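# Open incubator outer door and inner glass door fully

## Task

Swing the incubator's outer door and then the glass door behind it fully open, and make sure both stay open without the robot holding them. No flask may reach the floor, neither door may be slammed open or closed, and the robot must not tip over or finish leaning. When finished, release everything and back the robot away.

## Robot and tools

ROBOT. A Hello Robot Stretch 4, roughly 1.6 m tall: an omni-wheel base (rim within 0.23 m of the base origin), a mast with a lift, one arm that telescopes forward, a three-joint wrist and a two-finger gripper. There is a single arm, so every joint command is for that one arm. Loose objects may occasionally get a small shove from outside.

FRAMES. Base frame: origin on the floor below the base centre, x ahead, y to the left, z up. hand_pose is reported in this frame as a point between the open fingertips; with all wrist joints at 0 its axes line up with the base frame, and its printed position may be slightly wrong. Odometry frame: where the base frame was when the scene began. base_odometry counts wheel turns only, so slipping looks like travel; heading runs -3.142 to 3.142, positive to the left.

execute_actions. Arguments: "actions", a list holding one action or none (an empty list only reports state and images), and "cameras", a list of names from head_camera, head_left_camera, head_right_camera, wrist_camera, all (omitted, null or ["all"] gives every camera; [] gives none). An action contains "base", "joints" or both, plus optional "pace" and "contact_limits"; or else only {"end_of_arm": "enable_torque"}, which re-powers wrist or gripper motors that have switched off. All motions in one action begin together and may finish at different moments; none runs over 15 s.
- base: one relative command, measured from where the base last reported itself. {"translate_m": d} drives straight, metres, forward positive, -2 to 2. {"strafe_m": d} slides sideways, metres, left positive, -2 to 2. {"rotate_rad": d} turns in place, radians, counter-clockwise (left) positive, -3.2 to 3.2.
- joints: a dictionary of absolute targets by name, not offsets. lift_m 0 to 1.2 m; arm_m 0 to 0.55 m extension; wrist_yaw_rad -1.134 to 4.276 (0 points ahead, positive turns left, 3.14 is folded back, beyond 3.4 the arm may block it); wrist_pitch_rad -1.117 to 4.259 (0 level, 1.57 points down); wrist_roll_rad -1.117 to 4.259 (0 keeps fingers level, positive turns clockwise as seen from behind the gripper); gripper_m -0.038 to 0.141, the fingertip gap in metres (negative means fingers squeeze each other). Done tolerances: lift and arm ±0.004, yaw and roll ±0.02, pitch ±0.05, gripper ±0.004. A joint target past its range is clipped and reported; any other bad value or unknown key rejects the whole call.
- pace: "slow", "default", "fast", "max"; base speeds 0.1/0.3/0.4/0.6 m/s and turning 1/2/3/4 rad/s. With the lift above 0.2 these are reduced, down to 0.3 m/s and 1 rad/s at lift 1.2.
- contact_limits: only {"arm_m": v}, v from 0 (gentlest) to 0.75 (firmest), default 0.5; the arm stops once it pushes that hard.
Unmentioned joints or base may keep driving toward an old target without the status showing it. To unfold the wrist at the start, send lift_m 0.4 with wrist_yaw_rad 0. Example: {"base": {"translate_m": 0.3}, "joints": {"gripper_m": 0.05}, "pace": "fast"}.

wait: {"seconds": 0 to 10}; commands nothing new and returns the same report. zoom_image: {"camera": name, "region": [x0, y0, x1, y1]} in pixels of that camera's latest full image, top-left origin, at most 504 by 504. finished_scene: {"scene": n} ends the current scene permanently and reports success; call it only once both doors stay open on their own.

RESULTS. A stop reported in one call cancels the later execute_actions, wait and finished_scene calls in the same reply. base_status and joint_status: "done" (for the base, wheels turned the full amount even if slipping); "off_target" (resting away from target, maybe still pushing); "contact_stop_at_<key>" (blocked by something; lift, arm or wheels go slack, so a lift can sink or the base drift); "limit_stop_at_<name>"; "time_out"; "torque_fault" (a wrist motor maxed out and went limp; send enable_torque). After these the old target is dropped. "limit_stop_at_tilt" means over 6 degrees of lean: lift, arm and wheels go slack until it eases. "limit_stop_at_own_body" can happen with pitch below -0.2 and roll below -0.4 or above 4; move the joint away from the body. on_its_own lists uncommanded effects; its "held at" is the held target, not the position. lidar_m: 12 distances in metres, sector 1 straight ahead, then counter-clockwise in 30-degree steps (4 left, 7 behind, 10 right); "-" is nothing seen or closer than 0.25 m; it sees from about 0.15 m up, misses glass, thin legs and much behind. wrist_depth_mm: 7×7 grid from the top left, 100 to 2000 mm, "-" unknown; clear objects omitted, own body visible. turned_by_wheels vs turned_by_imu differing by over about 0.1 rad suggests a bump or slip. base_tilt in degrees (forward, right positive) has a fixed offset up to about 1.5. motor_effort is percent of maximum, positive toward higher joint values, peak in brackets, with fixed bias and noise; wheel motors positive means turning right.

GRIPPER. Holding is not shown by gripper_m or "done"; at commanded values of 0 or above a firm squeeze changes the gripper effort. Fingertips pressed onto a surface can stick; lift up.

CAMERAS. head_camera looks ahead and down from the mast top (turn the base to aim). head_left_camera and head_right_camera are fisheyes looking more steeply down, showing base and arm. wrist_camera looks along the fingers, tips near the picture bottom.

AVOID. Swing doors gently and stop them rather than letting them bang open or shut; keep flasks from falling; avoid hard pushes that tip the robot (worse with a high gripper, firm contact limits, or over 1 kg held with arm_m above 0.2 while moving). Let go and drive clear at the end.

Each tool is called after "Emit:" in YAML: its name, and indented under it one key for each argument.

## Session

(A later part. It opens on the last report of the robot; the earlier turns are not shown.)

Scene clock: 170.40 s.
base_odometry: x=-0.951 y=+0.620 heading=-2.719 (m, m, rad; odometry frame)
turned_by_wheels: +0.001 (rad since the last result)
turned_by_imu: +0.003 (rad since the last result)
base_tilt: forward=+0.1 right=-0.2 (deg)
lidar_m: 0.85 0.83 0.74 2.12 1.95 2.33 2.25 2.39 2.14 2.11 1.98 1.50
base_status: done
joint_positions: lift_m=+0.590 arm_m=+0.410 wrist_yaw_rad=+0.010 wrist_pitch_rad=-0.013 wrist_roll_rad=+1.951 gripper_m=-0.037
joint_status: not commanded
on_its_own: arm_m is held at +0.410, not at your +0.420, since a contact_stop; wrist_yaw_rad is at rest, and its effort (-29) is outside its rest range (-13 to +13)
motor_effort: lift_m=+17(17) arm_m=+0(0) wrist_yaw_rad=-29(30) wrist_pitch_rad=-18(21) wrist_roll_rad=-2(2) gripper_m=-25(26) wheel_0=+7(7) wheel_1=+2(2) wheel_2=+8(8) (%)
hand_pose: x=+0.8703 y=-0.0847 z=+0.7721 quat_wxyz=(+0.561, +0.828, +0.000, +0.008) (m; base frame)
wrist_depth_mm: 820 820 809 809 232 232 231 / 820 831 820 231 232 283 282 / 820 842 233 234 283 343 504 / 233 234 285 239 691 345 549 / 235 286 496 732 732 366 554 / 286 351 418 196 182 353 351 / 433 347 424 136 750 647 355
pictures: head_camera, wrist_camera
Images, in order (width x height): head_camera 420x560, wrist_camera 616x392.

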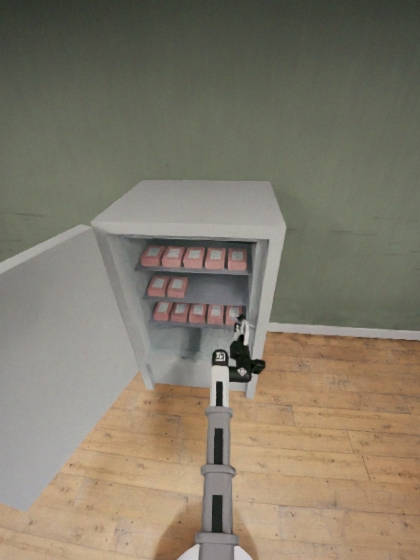

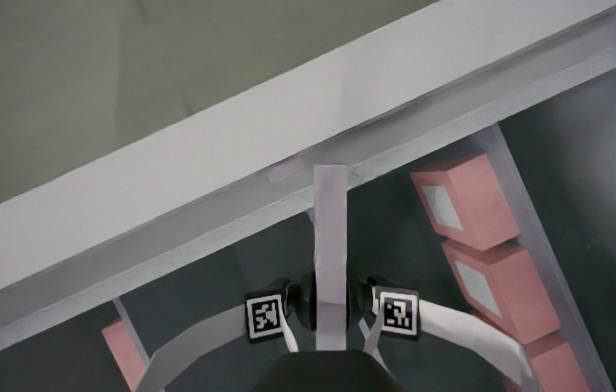

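Emit:
execute_actions:
  actions:
    - {"base":{"strafe_m":0.045},"joints":{"wrist_yaw_rad":-0.12},"pace":"slow"}
  cameras: []

Emit:
execute_actions:
  actions:
    - {"base":{"translate_m":-0.07},"pace":"slow"}
  cameras: ["wrist_camera","head_camera"]

Scene clock: 173.17 s.
base_odometry: x=-0.932 y=+0.579 heading=-2.720 (m, m, rad; odometry frame)
turned_by_wheels: -0.001 (rad since the last result)
turned_by_imu: +0.001 (rad since the last result)
base_tilt: forward=+0.1 right=+0.1 (deg)
lidar_m: 0.86 0.76 0.70 2.03 1.91 2.33 2.26 2.36 2.20 2.13 1.99 0.89
base_status: done
joint_positions: lift_m=+0.590 arm_m=+0.410 wrist_yaw_rad=-0.125 wrist_pitch_rad=-0.011 wrist_roll_rad=+1.951 gripper_m=-0.037
joint_status: all done
on_its_own: arm_m is held at +0.410, not at your +0.420, since a contact_stop; wrist_pitch_rad is at rest, and its effort (-25) is outside its rest range (-23 to +23)
motor_effort: lift_m=+17(17) arm_m=+0(0) wrist_yaw_rad=+13(98) wrist_pitch_rad=-25(26) wrist_roll_rad=-2(3) gripper_m=-26(26) wheel_0=-6(19) wheel_1=-2(16) wheel_2=-2(20) (%)
hand_pose: x=+0.8563 y=-0.1228 z=+0.7716 quat_wxyz=(+0.560, +0.826, -0.055, -0.031) (m; base frame)
wrist_depth_mm: 931 931 891 904 904 263 262 / 917 904 904 878 262 287 309 / 904 891 265 262 307 310 496 / 891 265 264 307 517 359 544 / 264 307 310 741 732 357 564 / 310 340 415 196 182 351 349 / 424 359 427 197 707 640 343
pictures: none
No camera images: the call's "cameras" was empty. Leave "cameras" out to get every camera's image.

Scene clock: 175.13 s.
base_odometry: x=-0.868 y=+0.608 heading=-2.718 (m, m, rad; odometry frame)
turned_by_wheels: +0.002 (rad since the last result)
turned_by_imu: +0.004 (rad since the last result)
base_tilt: forward=+0.0 right=-0.2 (deg)
lidar_m: 0.83 0.80 0.72 1.91 1.89 2.27 2.18 2.29 2.21 2.15 2.08 0.95
base_status: done
joint_positions: lift_m=+0.590 arm_m=+0.410 wrist_yaw_rad=-0.104 wrist_pitch_rad=-0.012 wrist_roll_rad=+1.951 gripper_m=-0.037
joint_status: not commanded
on_its_own: arm_m is held at +0.410, not at your +0.420, since a contact_stop; wrist_yaw_rad is at rest, and its effort (-48) is outside its rest range (-13 to +13)
motor_effort: lift_m=+17(17) arm_m=+0(0) wrist_yaw_rad=-48(48) wrist_pitch_rad=-20(25) wrist_roll_rad=-3(4) gripper_m=-26(26) wheel_0=+12(13) wheel_1=+5(4) wheel_2=+11(12) (%)
hand_pose: x=+0.8589 y=-0.1169 z=+0.7720 quat_wxyz=(+0.560, +0.827, -0.047, -0.024) (m; base frame)
wrist_depth_mm: 991 976 960 960 946 327 325 / 976 946 946 946 329 370 397 / 960 946 327 327 373 609 504 / 931 327 349 373 615 427 559 / 327 375 496 809 798 421 621 / 375 549 433 196 182 418 661 / 433 521 436 136 798 512 413
pictures: head_camera, wrist_camera
Images, in order (width x height): head_camera 420x560, wrist_camera 616x392.

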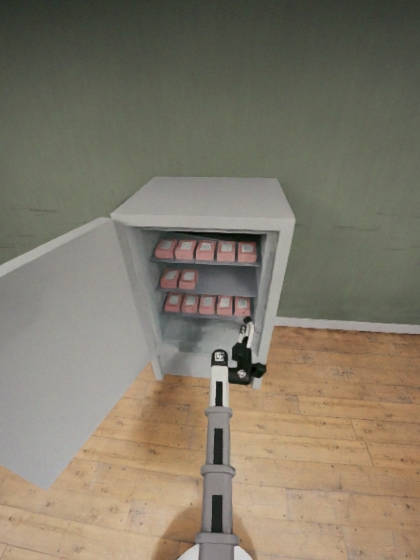

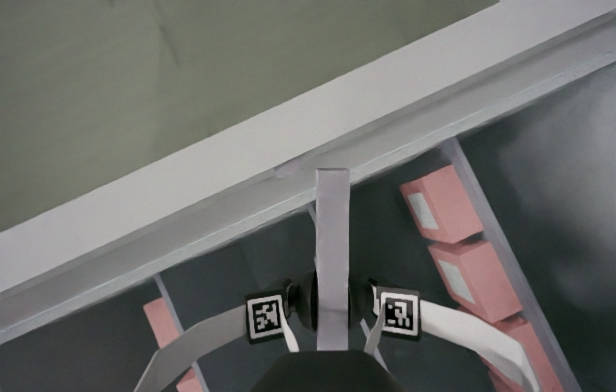

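Emit:
execute_actions:
  actions:
    - {"base":{"strafe_m":0.03},"pace":"slow"}
  cameras: []

Emit:
execute_actions:
  actions:
    - {"base":{"translate_m":-0.05},"pace":"slow"}
  cameras: []

Emit:
execute_actions:
  actions:
    - {"base":{"strafe_m":0.04},"pace":"slow"}
  cameras: []

Emit:
execute_actions:
  actions:
    - {"base":{"translate_m":-0.05},"pace":"slow"}
  cameras: ["wrist_camera","head_camera"]

Scene clock: 177.33 s.
base_odometry: x=-0.856 y=+0.580 heading=-2.720 (m, m, rad; odometry frame)
turned_by_wheels: -0.002 (rad since the last result)
turned_by_imu: -0.002 (rad since the last result)
base_tilt: forward=+0.1 right=+0.0 (deg)
lidar_m: 0.93 0.76 0.70 1.93 1.87 2.26 2.18 2.30 2.23 2.17 2.08 0.96
base_status: done
joint_positions: lift_m=+0.590 arm_m=+0.410 wrist_yaw_rad=-0.135 wrist_pitch_rad=-0.010 wrist_roll_rad=+1.951 gripper_m=-0.037
joint_status: not commanded
on_its_own: arm_m is held at +0.410, not at your +0.420, since a contact_stop; wrist_yaw_rad is at rest, and its effort (+43) is outside its rest range (-13 to +13); wrist_pitch_rad is at rest, and its effort (-27) is outside its rest range (-23 to +23)
motor_effort: lift_m=+17(17) arm_m=+0(0) wrist_yaw_rad=+43(47) wrist_pitch_rad=-27(28) wrist_roll_rad=-2(2) gripper_m=-24(27) wheel_0=-13(13) wheel_1=-5(10) wheel_2=-11(12) (%)
hand_pose: x=+0.8551 y=-0.1256 z=+0.7712 quat_wxyz=(+0.560, +0.826, -0.059, -0.034) (m; base frame)
wrist_depth_mm: 1008 1025 991 976 976 343 340 / 991 991 991 976 340 382 387 / 1008 976 343 340 384 539 496 / 960 342 349 384 535 640 544 / 340 384 469 798 798 427 615 / 387 539 415 195 180 418 654 / 433 521 439 151 768 477 640
pictures: none
No camera images: the call's "cameras" was empty. Leave "cameras" out to get every camera's image.

Scene clock: 179.03 s.
base_odometry: x=-0.811 y=+0.601 heading=-2.719 (m, m, rad; odometry frame)
turned_by_wheels: +0.001 (rad since the last result)
turned_by_imu: +0.002 (rad since the last result)
base_tilt: forward=+0.1 right=-0.1 (deg)
lidar_m: 0.97 0.79 0.71 1.86 1.88 2.20 2.14 2.23 2.22 2.17 2.15 1.01
base_status: done
joint_positions: lift_m=+0.590 arm_m=+0.410 wrist_yaw_rad=-0.111 wrist_pitch_rad=-0.011 wrist_roll_rad=+1.951 gripper_m=-0.037
joint_status: not commanded
on_its_own: arm_m is held at +0.410, not at your +0.420, since a contact_stop; wrist_yaw_rad is at rest, and its effort (-26) is outside its rest range (-13 to +13); wrist_pitch_rad is at rest, and its effort (-25) is outside its rest range (-23 to +23)
motor_effort: lift_m=+17(17) arm_m=+0(0) wrist_yaw_rad=-26(42) wrist_pitch_rad=-25(29) wrist_roll_rad=-3(3) gripper_m=-27(26) wheel_0=+6(13) wheel_1=+3(7) wheel_2=+8(8) (%)
hand_pose: x=+0.8580 y=-0.1190 z=+0.7716 quat_wxyz=(+0.560, +0.826, -0.049, -0.027) (m; base frame)
wrist_depth_mm: 1025 1008 1025 1008 1008 379 413 / 1025 1025 1008 991 382 427 436 / 1008 1008 384 384 430 661 500 / 1008 382 430 427 591 715 554 / 384 430 603 866 854 477 615 / 430 621 455 196 180 462 691 / 433 530 477 202 831 492 715
pictures: none
No camera images: the call's "cameras" was empty. Leave "cameras" out to get every camera's image.

Scene clock: 180.50 s.
base_odometry: x=-0.794 y=+0.565 heading=-2.722 (m, m, rad; odometry frame)
turned_by_wheels: -0.003 (rad since the last result)
turned_by_imu: -0.004 (rad since the last result)
base_tilt: forward=+0.0 right=+0.0 (deg)
lidar_m: 0.99 0.76 0.70 1.81 1.82 2.21 2.14 2.23 2.26 2.18 2.17 1.01
base_status: done
joint_positions: lift_m=+0.590 arm_m=+0.410 wrist_yaw_rad=-0.143 wrist_pitch_rad=-0.010 wrist_roll_rad=+1.951 gripper_m=-0.037
joint_status: not commanded
on_its_own: arm_m is held at +0.410, not at your +0.420, since a contact_stop; wrist_yaw_rad is at rest, and its effort (+64) is outside its rest range (-13 to +13); wrist_pitch_rad is at rest, and its effort (-28) is outside its rest range (-23 to +23)
motor_effort: lift_m=+18(17) arm_m=+0(0) wrist_yaw_rad=+64(65) wrist_pitch_rad=-28(30) wrist_roll_rad=-2(2) gripper_m=-24(26) wheel_0=-19(20) wheel_1=-8(6) wheel_2=-16(16) (%)
hand_pose: x=+0.8541 y=-0.1277 z=+0.7713 quat_wxyz=(+0.560, +0.826, -0.062, -0.036) (m; base frame)
wrist_depth_mm: 1078 1078 1078 1042 1042 402 424 / 1078 1060 1060 1025 402 442 445 / 1060 1025 399 397 445 640 496 / 1025 399 439 442 580 723 549 / 399 442 597 788 842 496 603 / 445 615 180 195 181 469 691 / 439 517 480 141 809 459 723
pictures: none
No camera images: the call's "cameras" was empty. Leave "cameras" out to get every camera's image.

Scene clock: 182.20 s.
base_odometry: x=-0.749 y=+0.585 heading=-2.721 (m, m, rad; odometry frame)
turned_by_wheels: +0.001 (rad since the last result)
turned_by_imu: +0.002 (rad since the last result)
base_tilt: forward=-0.1 right=-0.1 (deg)
lidar_m: 1.03 0.74 0.73 1.78 1.83 2.16 2.08 2.16 2.27 2.20 2.23 1.05
base_status: done
joint_positions: lift_m=+0.590 arm_m=+0.410 wrist_yaw_rad=-0.111 wrist_pitch_rad=-0.014 wrist_roll_rad=+1.951 gripper_m=-0.037
joint_status: not commanded
on_its_own: arm_m is held at +0.410, not at your +0.420, since a contact_stop; wrist_yaw_rad is at rest, and its effort (-27) is outside its rest range (-13 to +13)
motor_effort: lift_m=+17(17) arm_m=+0(0) wrist_yaw_rad=-27(65) wrist_pitch_rad=-15(26) wrist_roll_rad=-2(3) gripper_m=-27(28) wheel_0=+4(18) wheel_1=+2(9) wheel_2=+9(13) (%)
hand_pose: x=+0.8581 y=-0.1189 z=+0.7723 quat_wxyz=(+0.560, +0.826, -0.050, -0.025) (m; base frame)
wrist_depth_mm: 1098 1078 1078 1060 1060 436 466 / 1078 1078 1060 433 459 496 477 / 1060 1060 442 484 535 699 504 / 1060 439 484 508 615 778 559 / 488 549 647 917 917 768 621 / 488 640 504 198 180 521 699 / 473 517 525 153 891 517 715
pictures: head_camera, wrist_camera
Images, in order (width x height): head_camera 420x560, wrist_camera 616x392.

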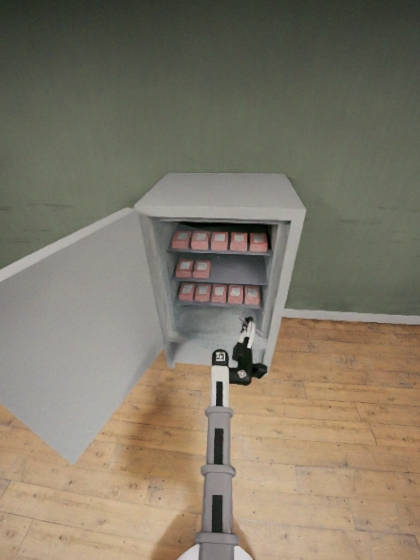

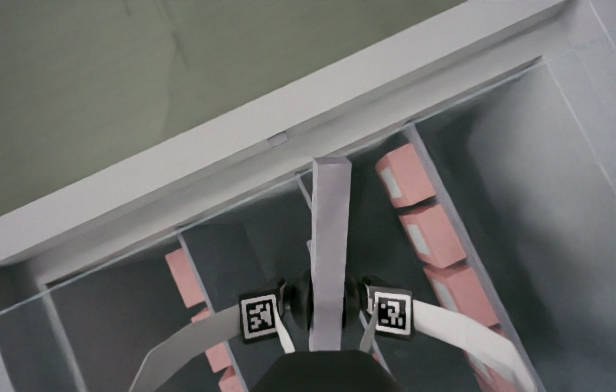

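Emit:
execute_actions:
  actions:
    - {"joints":{"gripper_m":0.06}}
  cameras: []

Emit:
execute_actions:
  actions:
    - {"joints":{"arm_m":0.2}}
  cameras: []

Emit:
execute_actions:
  actions:
    - {"joints":{"arm_m":0.0,"wrist_yaw_rad":0,"wrist_roll_rad":0,"gripper_m":-0.01},"base":{"strafe_m":-0.75}}

Scene clock: 184.70 s.
base_odometry: x=-0.749 y=+0.585 heading=-2.722 (m, m, rad; odometry frame)
turned_by_wheels: -0.001 (rad since the last result)
turned_by_imu: +0.000 (rad since the last result)
base_tilt: forward=+0.0 right=-0.1 (deg)
lidar_m: 1.02 0.77 0.72 1.81 1.84 2.16 2.09 2.15 2.25 2.20 2.24 1.07
base_status: not commanded
joint_positions: lift_m=+0.590 arm_m=+0.410 wrist_yaw_rad=-0.119 wrist_pitch_rad=-0.017 wrist_roll_rad=+1.950 gripper_m=+0.060
joint_status: all done
on_its_own: arm_m is held at +0.410, not at your +0.420, since a contact_stop
motor_effort: lift_m=+17(17) arm_m=+0(0) wrist_yaw_rad=-4(27) wrist_pitch_rad=-8(16) wrist_roll_rad=-2(3) gripper_m=-4(25) wheel_0=+2(5) wheel_1=+0(1) wheel_2=+1(8) (%)
hand_pose: x=+0.8570 y=-0.1211 z=+0.7732 quat_wxyz=(+0.560, +0.826, -0.054, -0.027) (m; base frame)
wrist_depth_mm: 1138 1138 1060 1078 1042 436 455 / 1098 1060 1098 1042 439 477 473 / 1098 1078 442 455 508 699 512 / 1078 442 488 544 634 778 564 / 449 488 634 904 904 768 634 / 484 627 199 904 194 517 707 / 473 554 525 138 878 508 691
pictures: none
No camera images: the call's "cameras" was empty. Leave "cameras" out to get every camera's image.

Scene clock: 186.43 s.
base_odometry: x=-0.749 y=+0.585 heading=-2.722 (m, m, rad; odometry frame)
turned_by_wheels: +0.000 (rad since the last result)
turned_by_imu: +0.001 (rad since the last result)
base_tilt: forward=-0.1 right=-0.2 (deg)
lidar_m: 0.84 0.78 0.73 1.80 1.84 2.17 2.08 2.16 2.29 2.21 2.24 1.06
base_status: not commanded
joint_positions: lift_m=+0.590 arm_m=+0.201 wrist_yaw_rad=-0.120 wrist_pitch_rad=-0.017 wrist_roll_rad=+1.950 gripper_m=+0.060
joint_status: all done
motor_effort: lift_m=+17(18) arm_m=-7(6) wrist_yaw_rad=-2(4) wrist_pitch_rad=-9(9) wrist_roll_rad=-1(1) gripper_m=-4(4) wheel_0=+2(2) wheel_1=+0(0) wheel_2=+1(2) (%)
hand_pose: x=+0.6481 y=-0.1213 z=+0.7733 quat_wxyz=(+0.560, +0.826, -0.054, -0.027) (m; base frame)
wrist_depth_mm: 1336 1336 1308 1308 1281 1182 654 / 1308 1336 1308 1281 1229 634 668 / 1281 1308 1255 699 683 683 627 / 1308 1308 683 691 1098 842 640 / 1255 683 788 1098 1042 946 661 / 1255 683 200 1098 195 960 715 / 1229 647 831 138 1008 820 741
pictures: none
No camera images: the call's "cameras" was empty. Leave "cameras" out to get every camera's image.

Scene clock: 190.27 s.
base_odometry: x=-1.054 y=+1.270 heading=-2.722 (m, m, rad; odometry frame)
turned_by_wheels: +0.000 (rad since the last result)
turned_by_imu: +0.001 (rad since the last result)
base_tilt: forward=+0.2 right=-0.1 (deg)
lidar_m: 1.52 0.98 1.40 2.55 2.62 2.17 2.12 1.98 1.50 1.45 1.54 1.65
base_status: done
joint_positions: lift_m=+0.590 arm_m=+0.001 wrist_yaw_rad=+0.000 wrist_pitch_rad=-0.017 wrist_roll_rad=+0.000 gripper_m=-0.010
joint_status: all done
motor_effort: lift_m=+17(17) arm_m=-7(11) wrist_yaw_rad=-2(7) wrist_pitch_rad=-5(9) wrist_roll_rad=-2(6) gripper_m=-12(11) wheel_0=-1(10) wheel_1=+1(8) wheel_2=+1(1) (%)
hand_pose: x=+0.4606 y=-0.0874 z=+0.7733 quat_wxyz=(+1.000, +0.000, -0.008, +0.000) (m; base frame)
wrist_depth_mm: 1464 1464 1430 1336 1366 1336 1308 / 866 1025 1397 1366 1397 1308 1336 / 917 1025 1397 1397 1397 1336 1336 / 1336 1025 1397 1366 1397 1336 1281 / 1308 1008 1464 1336 1336 1336 1336 / 960 976 1397 199 182 1366 1336 / 991 917 1464 145 1308 1336 1366
pictures: head_camera, head_left_camera, head_right_camera, wrist_camera
Images, in order (width x height): head_camera 420x560, head_left_camera 420x672, head_right_camera 420x672, wrist_camera 616x392.

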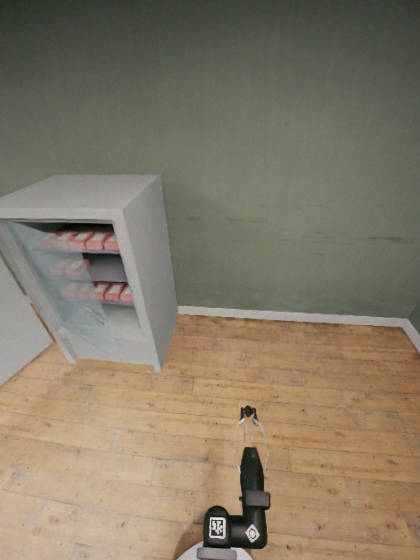

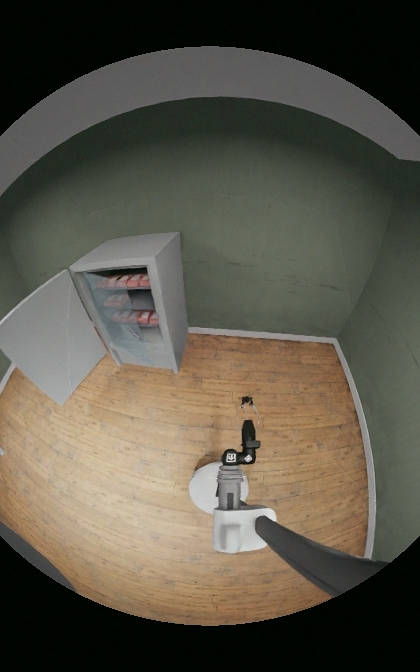

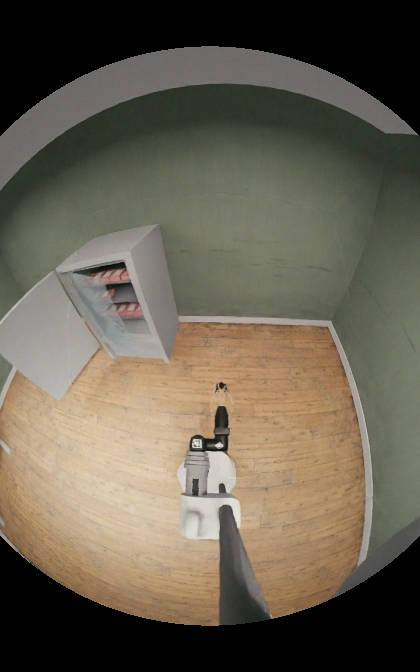

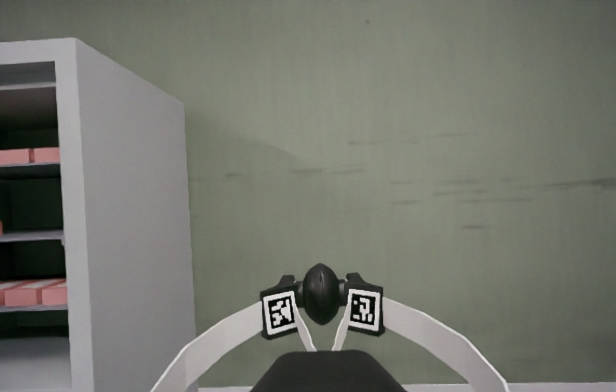

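Emit:
execute_actions:
  actions:
    - {"base":{"translate_m":0.84}}
  cameras: []

Emit:
execute_actions:
  actions:
    - {"base":{"rotate_rad":1.571}}

Scene clock: 199.17 s.
base_odometry: x=-1.821 y=+0.927 heading=-2.722 (m, m, rad; odometry frame)
turned_by_wheels: +0.000 (rad since the last result)
turned_by_imu: -0.002 (rad since the last result)
base_tilt: forward=-0.1 right=-0.1 (deg)
lidar_m: 0.76 0.57 0.45 0.54 1.38 3.08 2.99 2.05 1.53 1.49 1.06 0.77
base_status: done
joint_positions: lift_m=+0.590 arm_m=+0.001 wrist_yaw_rad=+0.000 wrist_pitch_rad=-0.017 wrist_roll_rad=+0.000 gripper_m=-0.010
joint_status: not commanded
motor_effort: lift_m=+17(18) arm_m=-7(7) wrist_yaw_rad=-2(2) wrist_pitch_rad=-7(5) wrist_roll_rad=-2(1) gripper_m=-12(13) wheel_0=+1(5) wheel_1=+1(3) wheel_2=+1(9) (%)
hand_pose: x=+0.4606 y=-0.0874 z=+0.7733 quat_wxyz=(+1.000, +0.000, -0.008, +0.000) (m; base frame)
wrist_depth_mm: 574 569 549 549 530 530 521 / 574 569 554 549 544 535 525 / 569 564 559 544 539 535 521 / 580 569 559 554 539 539 530 / 574 569 554 549 549 535 530 / 574 569 559 199 183 530 525 / 574 564 559 145 539 539 530
pictures: none
No camera images: the call's "cameras" was empty. Leave "cameras" out to get every camera's image.

Scene clock: 201.23 s.
torque_fault: wrist_yaw_rad switched itself off since the last result.
base_odometry: x=-1.821 y=+0.928 heading=-1.151 (m, m, rad; odometry frame)
turned_by_wheels: +1.571 (rad since the last result)
turned_by_imu: +1.508 (rad since the last result)
base_tilt: forward=+0.0 right=-0.2 (deg)
lidar_m: 0.58 1.31 3.13 2.97 2.20 1.60 1.51 1.07 0.76 0.74 0.59 0.42
base_status: done
joint_positions: lift_m=+0.590 arm_m=+0.000 wrist_yaw_rad=-0.306 wrist_pitch_rad=-0.017 wrist_roll_rad=+0.000 gripper_m=-0.010
joint_status: not commanded
on_its_own: wrist_yaw_rad is off since a torque_fault, until you send "end_of_arm": "enable_torque" (your +0.000 is given up)
motor_effort: lift_m=+18(18) arm_m=+2(7) wrist_yaw_rad=-2(98) wrist_pitch_rad=-7(7) wrist_roll_rad=-1(1) gripper_m=-11(12) wheel_0=+1(13) wheel_1=+1(6) wheel_2=-1(20) (%)
hand_pose: x=+0.4192 y=-0.1703 z=+0.7733 quat_wxyz=(+0.988, -0.001, -0.008, -0.152) (m; base frame)
wrist_depth_mm: - - 809 238 252 274 296 / 891 878 866 237 252 272 296 / 904 878 866 237 251 271 296 / 891 878 878 239 250 271 294 / 904 878 878 240 250 271 293 / 891 878 866 193 185 271 291 / 891 891 842 140 250 263 291
pictures: head_camera, head_left_camera, head_right_camera, wrist_camera
Images, in order (width x height): head_camera 420x560, head_left_camera 420x672, head_right_camera 420x672, wrist_camera 616x392.

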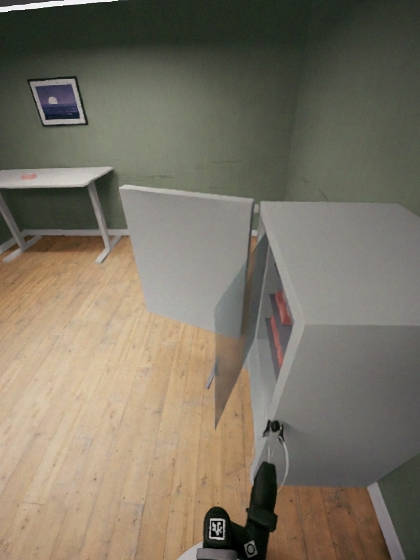

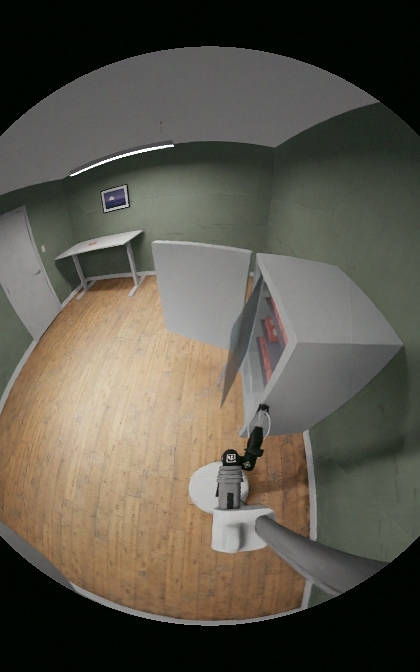

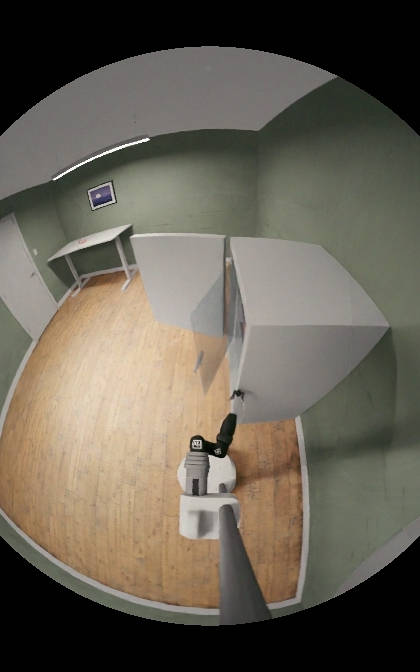

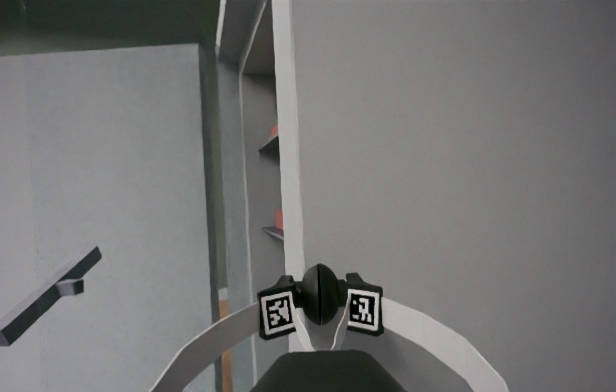

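Emit:
execute_actions:
  actions:
    - {"base":{"translate_m":-0.15}}
  cameras: []

Emit:
execute_actions:
  actions:
    - {"end_of_arm":"enable_torque"}
  cameras: []

Emit:
execute_actions:
  actions:
    - {"base":{"strafe_m":0.1},"joints":{"wrist_yaw_rad":0}}
  cameras: []

Emit:
execute_actions:
  actions:
    - {"base":{"rotate_rad":0.05}}
  cameras: ["head_camera","wrist_camera"]

Scene clock: 203.93 s.
base_odometry: x=-1.882 y=+1.065 heading=-1.151 (m, m, rad; odometry frame)
turned_by_wheels: +0.000 (rad since the last result)
turned_by_imu: +0.001 (rad since the last result)
base_tilt: forward=+0.1 right=-0.3 (deg)
lidar_m: 0.63 1.48 3.11 2.98 1.97 1.43 1.37 1.08 0.79 0.73 0.77 0.58
base_status: done
joint_positions: lift_m=+0.590 arm_m=+0.000 wrist_yaw_rad=-0.306 wrist_pitch_rad=-0.017 wrist_roll_rad=+0.000 gripper_m=-0.010
joint_status: not commanded
on_its_own: wrist_yaw_rad is off since a torque_fault, until you send "end_of_arm": "enable_torque" (your +0.000 is given up)
motor_effort: lift_m=+17(18) arm_m=+2(2) wrist_yaw_rad=-2(1) wrist_pitch_rad=-9(8) wrist_roll_rad=-2(1) gripper_m=-12(11) wheel_0=+0(5) wheel_1=+0(5) wheel_2=-1(8) (%)
hand_pose: x=+0.4192 y=-0.1703 z=+0.7733 quat_wxyz=(+0.988, -0.001, -0.008, -0.152) (m; base frame)
wrist_depth_mm: - - 809 389 421 459 500 / 1025 1008 1008 392 421 455 492 / 1042 1025 1008 392 421 452 496 / 1042 1025 1025 389 424 455 496 / 1060 1042 1025 382 418 455 492 / 1042 1025 1025 193 185 452 488 / 1025 1042 946 144 418 445 496
pictures: none
No camera images: the call's "cameras" was empty. Leave "cameras" out to get every camera's image.

Scene clock: 204.23 s.
base_odometry: x=-1.882 y=+1.065 heading=-1.151 (m, m, rad; odometry frame)
turned_by_wheels: +0.000 (rad since the last result)
turned_by_imu: +0.000 (rad since the last result)
base_tilt: forward=+0.0 right=+0.0 (deg)
lidar_m: 0.61 1.49 3.12 2.98 1.99 1.42 1.36 1.09 0.77 0.74 0.77 0.56
base_status: not commanded
joint_positions: lift_m=+0.590 arm_m=+0.000 wrist_yaw_rad=-0.306 wrist_pitch_rad=-0.017 wrist_roll_rad=+0.000 gripper_m=-0.010
joint_status: not commanded
end_of_arm: enable_torque: each motor that was off is on again
on_its_own: wrist_yaw_rad is held at -0.306, not at your +0.000, since a torque_fault
motor_effort: lift_m=+18(18) arm_m=+2(2) wrist_yaw_rad=-2(2) wrist_pitch_rad=-8(6) wrist_roll_rad=-1(2) gripper_m=-12(10) wheel_0=+0(0) wheel_1=-1(0) wheel_2=-1(1) (%)
hand_pose: x=+0.4192 y=-0.1703 z=+0.7733 quat_wxyz=(+0.988, -0.001, -0.008, -0.152) (m; base frame)
wrist_depth_mm: - - 809 392 421 459 496 / 1025 1025 1025 392 418 459 500 / 1025 991 1008 387 421 455 496 / 1060 1025 1008 392 421 455 492 / 1060 1008 1008 382 421 455 496 / 1060 1042 1008 194 186 452 488 / 1060 991 931 144 418 442 496
pictures: none
No camera images: the call's "cameras" was empty. Leave "cameras" out to get every camera's image.

Scene clock: 205.70 s.
base_odometry: x=-1.791 y=+1.105 heading=-1.151 (m, m, rad; odometry frame)
turned_by_wheels: +0.000 (rad since the last result)
turned_by_imu: +0.001 (rad since the last result)
base_tilt: forward=+0.0 right=+0.0 (deg)
lidar_m: 0.67 1.53 2.98 2.87 2.00 1.44 1.36 1.23 0.86 0.83 0.78 0.59
base_status: done
joint_positions: lift_m=+0.590 arm_m=+0.000 wrist_yaw_rad=+0.000 wrist_pitch_rad=-0.017 wrist_roll_rad=+0.000 gripper_m=-0.010
joint_status: all done
motor_effort: lift_m=+17(18) arm_m=+2(2) wrist_yaw_rad=-1(2) wrist_pitch_rad=-6(7) wrist_roll_rad=-1(2) gripper_m=-11(14) wheel_0=+0(7) wheel_1=+0(9) wheel_2=+0(1) (%)
hand_pose: x=+0.4589 y=-0.0876 z=+0.7733 quat_wxyz=(+1.000, +0.000, -0.008, +0.000) (m; base frame)
wrist_depth_mm: - - - - 778 355 338 / - - 1229 1060 960 362 340 / - - 1182 1060 960 366 340 / - - 1182 1078 976 375 338 / - - 1205 1060 1008 379 342 / - - 1182 193 185 387 342 / 1983 1863 1160 144 931 343 342
pictures: none
No camera images: the call's "cameras" was empty. Leave "cameras" out to get every camera's image.

Scene clock: 206.30 s.
base_odometry: x=-1.791 y=+1.105 heading=-1.101 (m, m, rad; odometry frame)
turned_by_wheels: +0.050 (rad since the last result)
turned_by_imu: +0.050 (rad since the last result)
base_tilt: forward=+0.1 right=-0.2 (deg)
lidar_m: 0.68 2.86 2.96 2.85 1.88 1.42 1.37 1.15 0.88 0.84 0.76 0.59
base_status: done
joint_positions: lift_m=+0.590 arm_m=+0.000 wrist_yaw_rad=+0.000 wrist_pitch_rad=-0.017 wrist_roll_rad=+0.000 gripper_m=-0.010
joint_status: not commanded
motor_effort: lift_m=+17(17) arm_m=+2(2) wrist_yaw_rad=-1(1) wrist_pitch_rad=-8(8) wrist_roll_rad=-1(2) gripper_m=-11(11) wheel_0=-1(4) wheel_1=+0(3) wheel_2=+0(3) (%)
hand_pose: x=+0.4590 y=-0.0875 z=+0.7733 quat_wxyz=(+1.000, +0.000, -0.008, +0.000) (m; base frame)
wrist_depth_mm: - - - - - 634 325 / - - - 1138 976 917 327 / - - 1229 1098 991 854 325 / - - 1229 1118 1025 931 325 / - - 1205 1078 1008 931 327 / - - 1255 193 185 732 327 / 1921 1863 1205 144 991 574 327
pictures: head_camera, wrist_camera
Images, in order (width x height): head_camera 420x560, wrist_camera 616x392.

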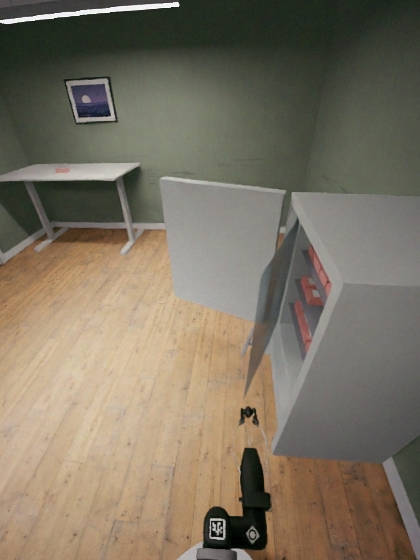

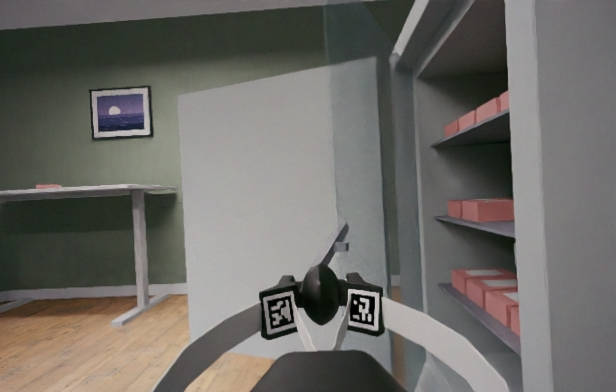

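Emit:
execute_actions:
  actions:
    - {"base":{"strafe_m":-0.065}}
  cameras: []

Emit:
execute_actions:
  actions:
    - {"joints":{"arm_m":0.25},"pace":"slow","contact_limits":{"arm_m":0.25}}
  cameras: ["head_camera","wrist_camera"]

Scene clock: 208.33 s.
base_odometry: x=-1.849 y=+1.076 heading=-1.101 (m, m, rad; odometry frame)
turned_by_wheels: +0.000 (rad since the last result)
turned_by_imu: +0.001 (rad since the last result)
base_tilt: forward=+0.1 right=+0.0 (deg)
lidar_m: 0.67 1.55 3.05 2.92 1.90 1.41 1.35 1.07 0.81 0.78 0.77 0.58
base_status: done
joint_positions: lift_m=+0.590 arm_m=+0.000 wrist_yaw_rad=+0.000 wrist_pitch_rad=-0.017 wrist_roll_rad=+0.000 gripper_m=-0.010
joint_status: not commanded
motor_effort: lift_m=+17(17) arm_m=+2(2) wrist_yaw_rad=-1(1) wrist_pitch_rad=-7(7) wrist_roll_rad=-1(1) gripper_m=-12(11) wheel_0=+1(8) wheel_1=+2(7) wheel_2=-1(1) (%)
hand_pose: x=+0.4590 y=-0.0875 z=+0.7733 quat_wxyz=(+1.000, +0.000, -0.008, +0.000) (m; base frame)
wrist_depth_mm: - - - - 732 325 322 / - - - 1060 946 324 325 / - - 1205 1025 931 327 324 / - - 1205 1060 946 327 324 / - - 1205 1042 976 324 324 / - - 1182 193 185 329 324 / 1921 1863 1182 144 904 325 324
pictures: none
No camera images: the call's "cameras" was empty. Leave "cameras" out to get every camera's image.

Scene clock: 212.13 s.
base_odometry: x=-1.849 y=+1.076 heading=-1.101 (m, m, rad; odometry frame)
turned_by_wheels: +0.000 (rad since the last result)
turned_by_imu: +0.001 (rad since the last result)
base_tilt: forward=+0.0 right=-0.1 (deg)
lidar_m: 0.95 1.55 3.04 2.94 1.89 1.43 1.36 1.07 0.81 0.77 0.74 0.58
base_status: not commanded
joint_positions: lift_m=+0.590 arm_m=+0.249 wrist_yaw_rad=+0.000 wrist_pitch_rad=-0.017 wrist_roll_rad=+0.000 gripper_m=-0.010
joint_status: all done
motor_effort: lift_m=+18(17) arm_m=+7(5) wrist_yaw_rad=-1(1) wrist_pitch_rad=-10(9) wrist_roll_rad=-2(1) gripper_m=-12(12) wheel_0=+1(1) wheel_1=+2(2) wheel_2=-1(1) (%)
contact_limits: arm_m 0.25
hand_pose: x=+0.7080 y=-0.0875 z=+0.7733 quat_wxyz=(+1.000, +0.000, -0.008, +0.000) (m; base frame)
wrist_depth_mm: - - - 854 741 661 597 / - - 917 809 741 699 410 / - 1025 917 820 759 691 691 / - 1042 931 820 759 691 683 / - - 931 798 768 699 449 / - - 931 193 184 691 661 / 1921 1618 217 144 750 477 433
pictures: head_camera, wrist_camera
Images, in order (width x height): head_camera 420x560, wrist_camera 616x392.

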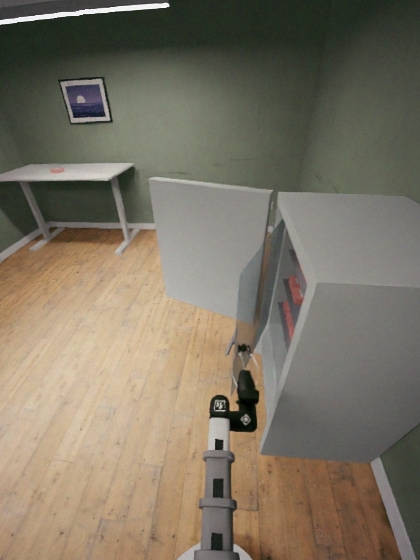

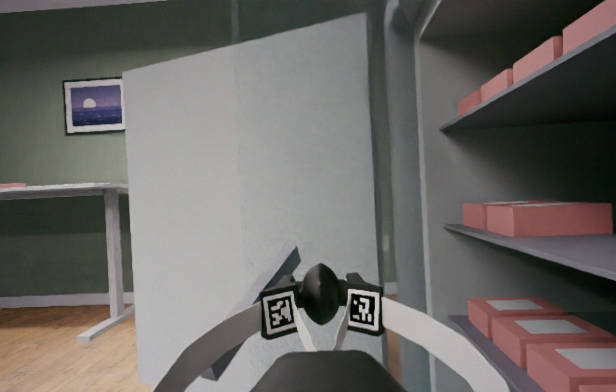

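Emit:
execute_actions:
  actions:
    - {"base":{"strafe_m":0.12},"pace":"slow"}
  cameras: ["head_camera"]

Emit:
execute_actions:
  actions:
    - {"joints":{"arm_m":0.4},"pace":"slow","contact_limits":{"arm_m":0.25}}
  cameras: ["head_camera","wrist_camera"]

Scene clock: 215.03 s.
base_odometry: x=-1.742 y=+1.130 heading=-1.101 (m, m, rad; odometry frame)
turned_by_wheels: +0.000 (rad since the last result)
turned_by_imu: +0.001 (rad since the last result)
base_tilt: forward=+0.0 right=+0.1 (deg)
lidar_m: 0.80 2.83 2.87 2.81 1.90 1.41 1.37 1.25 0.92 0.90 0.77 0.64
base_status: done
joint_positions: lift_m=+0.590 arm_m=+0.249 wrist_yaw_rad=+0.000 wrist_pitch_rad=-0.017 wrist_roll_rad=+0.000 gripper_m=-0.010
joint_status: not commanded
motor_effort: lift_m=+17(17) arm_m=+7(8) wrist_yaw_rad=-1(3) wrist_pitch_rad=-8(8) wrist_roll_rad=-2(1) gripper_m=-11(11) wheel_0=-1(7) wheel_1=+2(5) wheel_2=-1(1) (%)
hand_pose: x=+0.7080 y=-0.0876 z=+0.7733 quat_wxyz=(+1.000, +0.000, -0.008, +0.000) (m; base frame)
wrist_depth_mm: - - - - 809 707 699 / - - 960 866 798 699 597 / - - 960 854 809 715 683 / - - 976 866 798 732 683 / - - 976 842 798 732 691 / - - 976 193 185 732 634 / 1921 1808 960 144 798 699 699
pictures: head_camera
Images, in order (width x height): head_camera 420x560.

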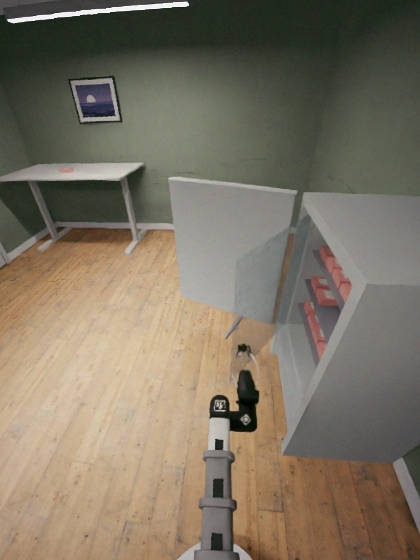

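Scene clock: 217.80 s.
base_odometry: x=-1.742 y=+1.130 heading=-1.101 (m, m, rad; odometry frame)
turned_by_wheels: +0.000 (rad since the last result)
turned_by_imu: +0.001 (rad since the last result)
base_tilt: forward=+0.1 right=+0.0 (deg)
lidar_m: 0.84 2.82 2.89 2.80 1.91 1.41 1.37 1.22 0.93 0.89 0.75 0.64
base_status: not commanded
joint_positions: lift_m=+0.590 arm_m=+0.399 wrist_yaw_rad=+0.000 wrist_pitch_rad=-0.017 wrist_roll_rad=+0.000 gripper_m=-0.010
joint_status: all done
motor_effort: lift_m=+17(18) arm_m=+7(10) wrist_yaw_rad=+0(2) wrist_pitch_rad=-9(7) wrist_roll_rad=-1(1) gripper_m=-12(12) wheel_0=-1(1) wheel_1=+2(2) wheel_2=-1(1) (%)
contact_limits: arm_m 0.25
hand_pose: x=+0.8580 y=-0.0876 z=+0.7733 quat_wxyz=(+1.000, +0.000, -0.008, +0.000) (m; base frame)
wrist_depth_mm: - - 842 715 647 597 544 / - - 788 715 647 597 544 / - - 798 723 654 609 549 / - - 820 732 661 615 544 / - - 831 732 654 621 544 / - - 252 193 185 609 549 / 1921 891 778 144 654 585 554
pictures: head_camera, wrist_camera
Images, in order (width x height): head_camera 420x560, wrist_camera 616x392.

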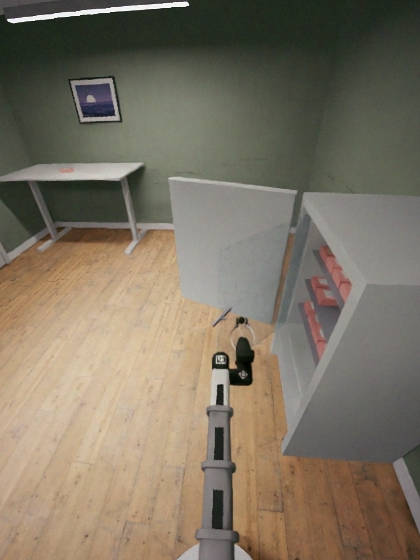

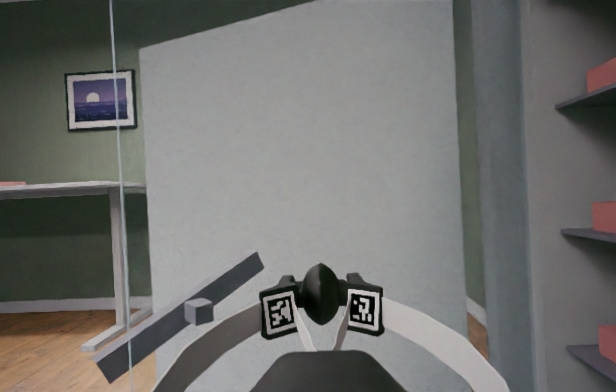

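Emit:
execute_actions:
  actions:
    - {"joints":{"arm_m":0.55},"pace":"slow","contact_limits":{"arm_m":0.2}}
  cameras: ["head_camera"]

Emit:
execute_actions:
  actions:
    - {"base":{"translate_m":0.1},"pace":"slow"}
  cameras: ["head_camera","wrist_camera"]

Scene clock: 221.30 s.
base_odometry: x=-1.742 y=+1.130 heading=-1.101 (m, m, rad; odometry frame)
turned_by_wheels: +0.000 (rad since the last result)
turned_by_imu: +0.001 (rad since the last result)
base_tilt: forward=+0.0 right=+0.1 (deg)
lidar_m: 1.04 2.83 2.91 2.80 1.87 1.43 1.36 1.24 0.92 0.88 0.75 0.64
base_status: not commanded
joint_positions: lift_m=+0.590 arm_m=+0.547 wrist_yaw_rad=+0.000 wrist_pitch_rad=-0.017 wrist_roll_rad=+0.000 gripper_m=-0.010
joint_status: all done
joint sent to its limit — the command would take arm_m past its upper limit, so that joint was sent only as far as its limit.
motor_effort: lift_m=+17(17) arm_m=+7(10) wrist_yaw_rad=-1(7) wrist_pitch_rad=-7(7) wrist_roll_rad=-1(2) gripper_m=-11(12) wheel_0=+0(1) wheel_1=+1(2) wheel_2=-1(2) (%)
contact_limits: arm_m 0.2
hand_pose: x=+1.0064 y=-0.0875 z=+0.7733 quat_wxyz=(+1.000, +0.000, -0.008, +0.000) (m; base frame)
wrist_depth_mm: - 723 640 574 517 484 445 / - 723 634 574 517 484 439 / - 715 640 574 521 492 449 / - 723 647 569 521 492 445 / - 732 647 574 525 484 442 / - 723 647 194 184 484 439 / 1863 741 627 144 521 473 449
pictures: head_camera
Images, in order (width x height): head_camera 420x560.

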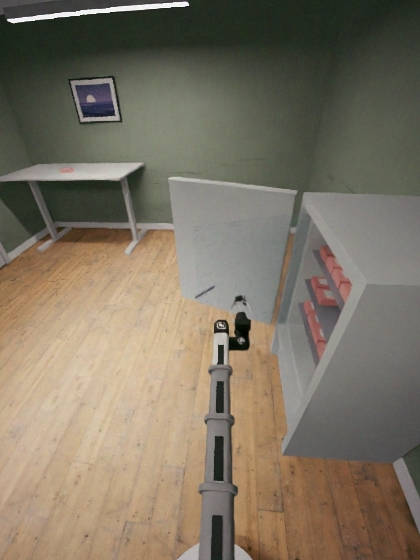

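Scene clock: 223.57 s.
base_odometry: x=-1.697 y=+1.041 heading=-1.100 (m, m, rad; odometry frame)
turned_by_wheels: +0.000 (rad since the last result)
turned_by_imu: +0.000 (rad since the last result)
base_tilt: forward=+0.0 right=-0.2 (deg)
lidar_m: 1.03 2.77 2.89 2.81 2.03 1.52 1.45 1.25 0.93 0.90 0.64 0.56
base_status: done
joint_positions: lift_m=+0.590 arm_m=+0.547 wrist_yaw_rad=+0.000 wrist_pitch_rad=-0.017 wrist_roll_rad=+0.000 gripper_m=-0.010
joint_status: not commanded
motor_effort: lift_m=+17(17) arm_m=+7(7) wrist_yaw_rad=-1(1) wrist_pitch_rad=-6(9) wrist_roll_rad=-1(2) gripper_m=-12(12) wheel_0=+3(4) wheel_1=+1(3) wheel_2=+0(5) (%)
hand_pose: x=+1.0064 y=-0.0875 z=+0.7733 quat_wxyz=(+1.000, +0.000, -0.008, +0.000) (m; base frame)
wrist_depth_mm: - 591 521 469 430 389 379 / - 597 525 469 430 392 379 / - 591 530 477 430 394 375 / - 597 535 480 430 392 379 / - 591 535 480 433 397 379 / - 609 544 194 185 397 384 / 1863 609 517 144 433 384 387
pictures: head_camera, wrist_camera
Images, in order (width x height): head_camera 420x560, wrist_camera 616x392.

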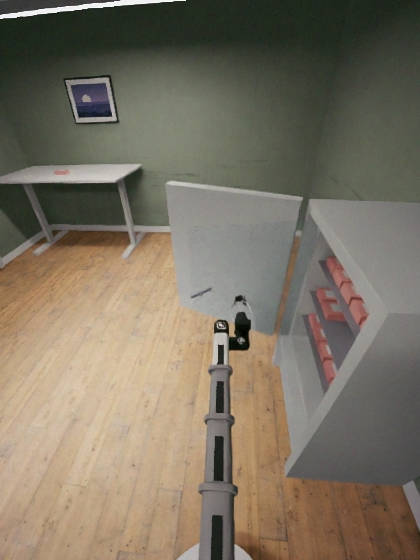

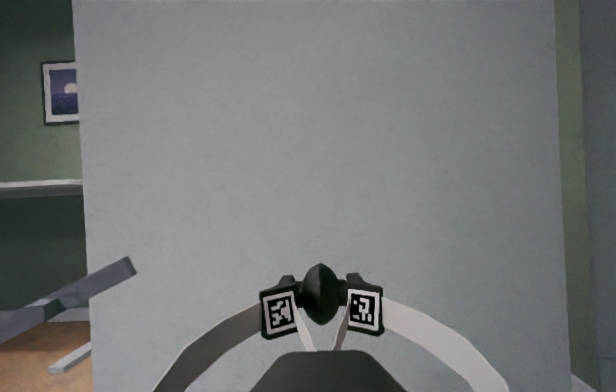

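Emit:
execute_actions:
  actions:
    - {"base":{"translate_m":0.07},"pace":"slow"}
  cameras: []

Emit:
execute_actions:
  actions:
    - {"base":{"translate_m":0.05},"pace":"slow"}
  cameras: ["head_camera","wrist_camera"]

Scene clock: 226.00 s.
base_odometry: x=-1.665 y=+0.979 heading=-1.101 (m, m, rad; odometry frame)
turned_by_wheels: +0.000 (rad since the last result)
turned_by_imu: +0.000 (rad since the last result)
base_tilt: forward=+0.1 right=+0.0 (deg)
lidar_m: 1.12 2.68 2.89 2.79 2.13 1.61 1.53 1.25 0.91 0.90 0.54 0.51
base_status: done
joint_positions: lift_m=+0.590 arm_m=+0.547 wrist_yaw_rad=-0.001 wrist_pitch_rad=-0.017 wrist_roll_rad=+0.000 gripper_m=-0.010
joint_status: not commanded
motor_effort: lift_m=+17(17) arm_m=+7(7) wrist_yaw_rad=+0(6) wrist_pitch_rad=-5(5) wrist_roll_rad=-1(1) gripper_m=-12(12) wheel_0=+1(5) wheel_1=+1(5) wheel_2=-2(5) (%)
hand_pose: x=+1.0064 y=-0.0876 z=+0.7734 quat_wxyz=(+1.000, +0.000, -0.009, +0.000) (m; base frame)
wrist_depth_mm: - 512 449 402 364 334 312 / - 512 449 404 368 334 314 / - 512 449 407 364 338 312 / 1661 521 455 407 368 340 314 / - 512 452 410 370 340 317 / - 517 459 193 184 342 317 / 1808 517 439 144 368 329 319
pictures: none
No camera images: the call's "cameras" was empty. Leave "cameras" out to get every camera's image.

Scene clock: 227.70 s.
base_odometry: x=-1.643 y=+0.934 heading=-1.101 (m, m, rad; odometry frame)
turned_by_wheels: +0.000 (rad since the last result)
turned_by_imu: +0.000 (rad since the last result)
base_tilt: forward=-0.1 right=-0.1 (deg)
lidar_m: 1.06 2.65 2.87 2.80 2.19 1.65 1.58 1.24 0.93 0.90 0.49 0.46
base_status: done
joint_positions: lift_m=+0.590 arm_m=+0.547 wrist_yaw_rad=-0.001 wrist_pitch_rad=-0.017 wrist_roll_rad=+0.000 gripper_m=-0.010
joint_status: not commanded
motor_effort: lift_m=+17(18) arm_m=+7(7) wrist_yaw_rad=+0(0) wrist_pitch_rad=-7(6) wrist_roll_rad=-1(2) gripper_m=-12(13) wheel_0=+1(4) wheel_1=+0(3) wheel_2=-1(5) (%)
hand_pose: x=+1.0064 y=-0.0876 z=+0.7734 quat_wxyz=(+1.000, +0.000, -0.009, +0.000) (m; base frame)
wrist_depth_mm: 504 445 394 351 319 291 272 / 517 445 397 353 320 296 273 / 517 449 397 355 324 293 276 / 517 452 402 359 324 297 276 / 521 445 402 359 324 297 276 / 530 449 399 193 185 297 278 / 530 455 384 144 324 289 279
pictures: head_camera, wrist_camera
Images, in order (width x height): head_camera 420x560, wrist_camera 616x392.

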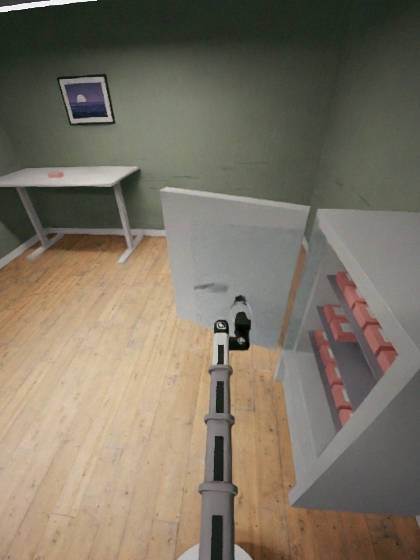

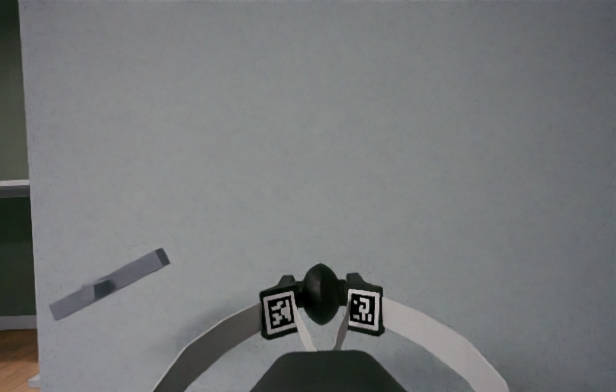

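Emit:
execute_actions:
  actions:
    - {"base":{"translate_m":0.1},"joints":{"arm_m":0.44},"pace":"slow"}
  cameras: []

Emit:
execute_actions:
  actions:
    - {"joints":{"arm_m":0.55},"pace":"slow","contact_limits":{"arm_m":0.12}}
  cameras: ["head_camera","wrist_camera"]

Scene clock: 231.03 s.
base_odometry: x=-1.597 y=+0.845 heading=-1.100 (m, m, rad; odometry frame)
turned_by_wheels: +0.000 (rad since the last result)
turned_by_imu: +0.001 (rad since the last result)
base_tilt: forward=-0.1 right=+0.0 (deg)
lidar_m: 0.97 2.56 2.86 2.78 2.32 1.76 1.68 1.25 0.95 0.84 0.41 0.49
base_status: done
joint_positions: lift_m=+0.590 arm_m=+0.441 wrist_yaw_rad=+0.000 wrist_pitch_rad=-0.017 wrist_roll_rad=+0.000 gripper_m=-0.010
joint_status: all done
motor_effort: lift_m=+17(18) arm_m=-7(10) wrist_yaw_rad=-1(0) wrist_pitch_rad=-6(7) wrist_roll_rad=-2(1) gripper_m=-13(12) wheel_0=+2(2) wheel_1=+1(4) wheel_2=+1(5) (%)
hand_pose: x=+0.9006 y=-0.0875 z=+0.7734 quat_wxyz=(+1.000, +0.000, -0.009, +0.000) (m; base frame)
wrist_depth_mm: 517 449 399 357 324 298 277 / 521 452 402 359 325 297 277 / 525 455 402 364 325 300 279 / 530 452 404 366 327 298 279 / 535 452 407 364 330 304 279 / 535 455 407 194 184 306 282 / 530 466 392 144 327 293 283
pictures: none
No camera images: the call's "cameras" was empty. Leave "cameras" out to get every camera's image.

Scene clock: 232.63 s.
base_odometry: x=-1.597 y=+0.845 heading=-1.101 (m, m, rad; odometry frame)
turned_by_wheels: -0.001 (rad since the last result)
turned_by_imu: +0.003 (rad since the last result)
base_tilt: forward=-0.1 right=-0.1 (deg)
lidar_m: 0.99 2.59 2.88 2.80 2.32 1.75 1.70 1.27 0.93 0.82 0.41 0.49
base_status: not commanded
joint_positions: lift_m=+0.590 arm_m=+0.496 wrist_yaw_rad=-0.009 wrist_pitch_rad=-0.017 wrist_roll_rad=+0.000 gripper_m=-0.010
joint_status: arm_m contact_stop (moved +0.055 of +0.109)
joint sent to its limit — the command would take arm_m past its upper limit, so that joint was sent only as far as its limit.
on_its_own: arm_m is slack since a contact_stop (your +0.550 is given up); wrist_yaw_rad is at rest, and its effort (+25) is outside its rest range (-13 to +13)
motor_effort: lift_m=+17(18) arm_m=+0(18) wrist_yaw_rad=+25(36) wrist_pitch_rad=-7(7) wrist_roll_rad=-1(1) gripper_m=-9(12) wheel_0=+2(4) wheel_1=+2(6) wheel_2=-7(10) (%)
contact_limits: arm_m 0.12
hand_pose: x=+0.9546 y=-0.0901 z=+0.7734 quat_wxyz=(+1.000, +0.000, -0.009, -0.005) (m; base frame)
wrist_depth_mm: 433 382 340 307 278 254 237 / 439 384 343 306 281 255 239 / 442 387 342 309 281 256 239 / 445 387 343 306 281 257 241 / 445 384 345 310 282 257 240 / 452 387 347 201 185 258 240 / 449 392 332 141 281 251 242
pictures: head_camera, wrist_camera
Images, in order (width x height): head_camera 420x560, wrist_camera 616x392.

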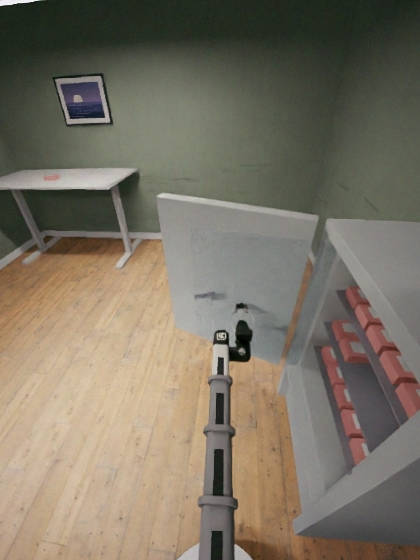

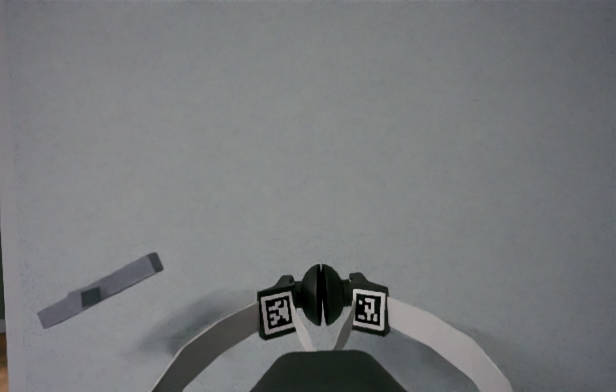

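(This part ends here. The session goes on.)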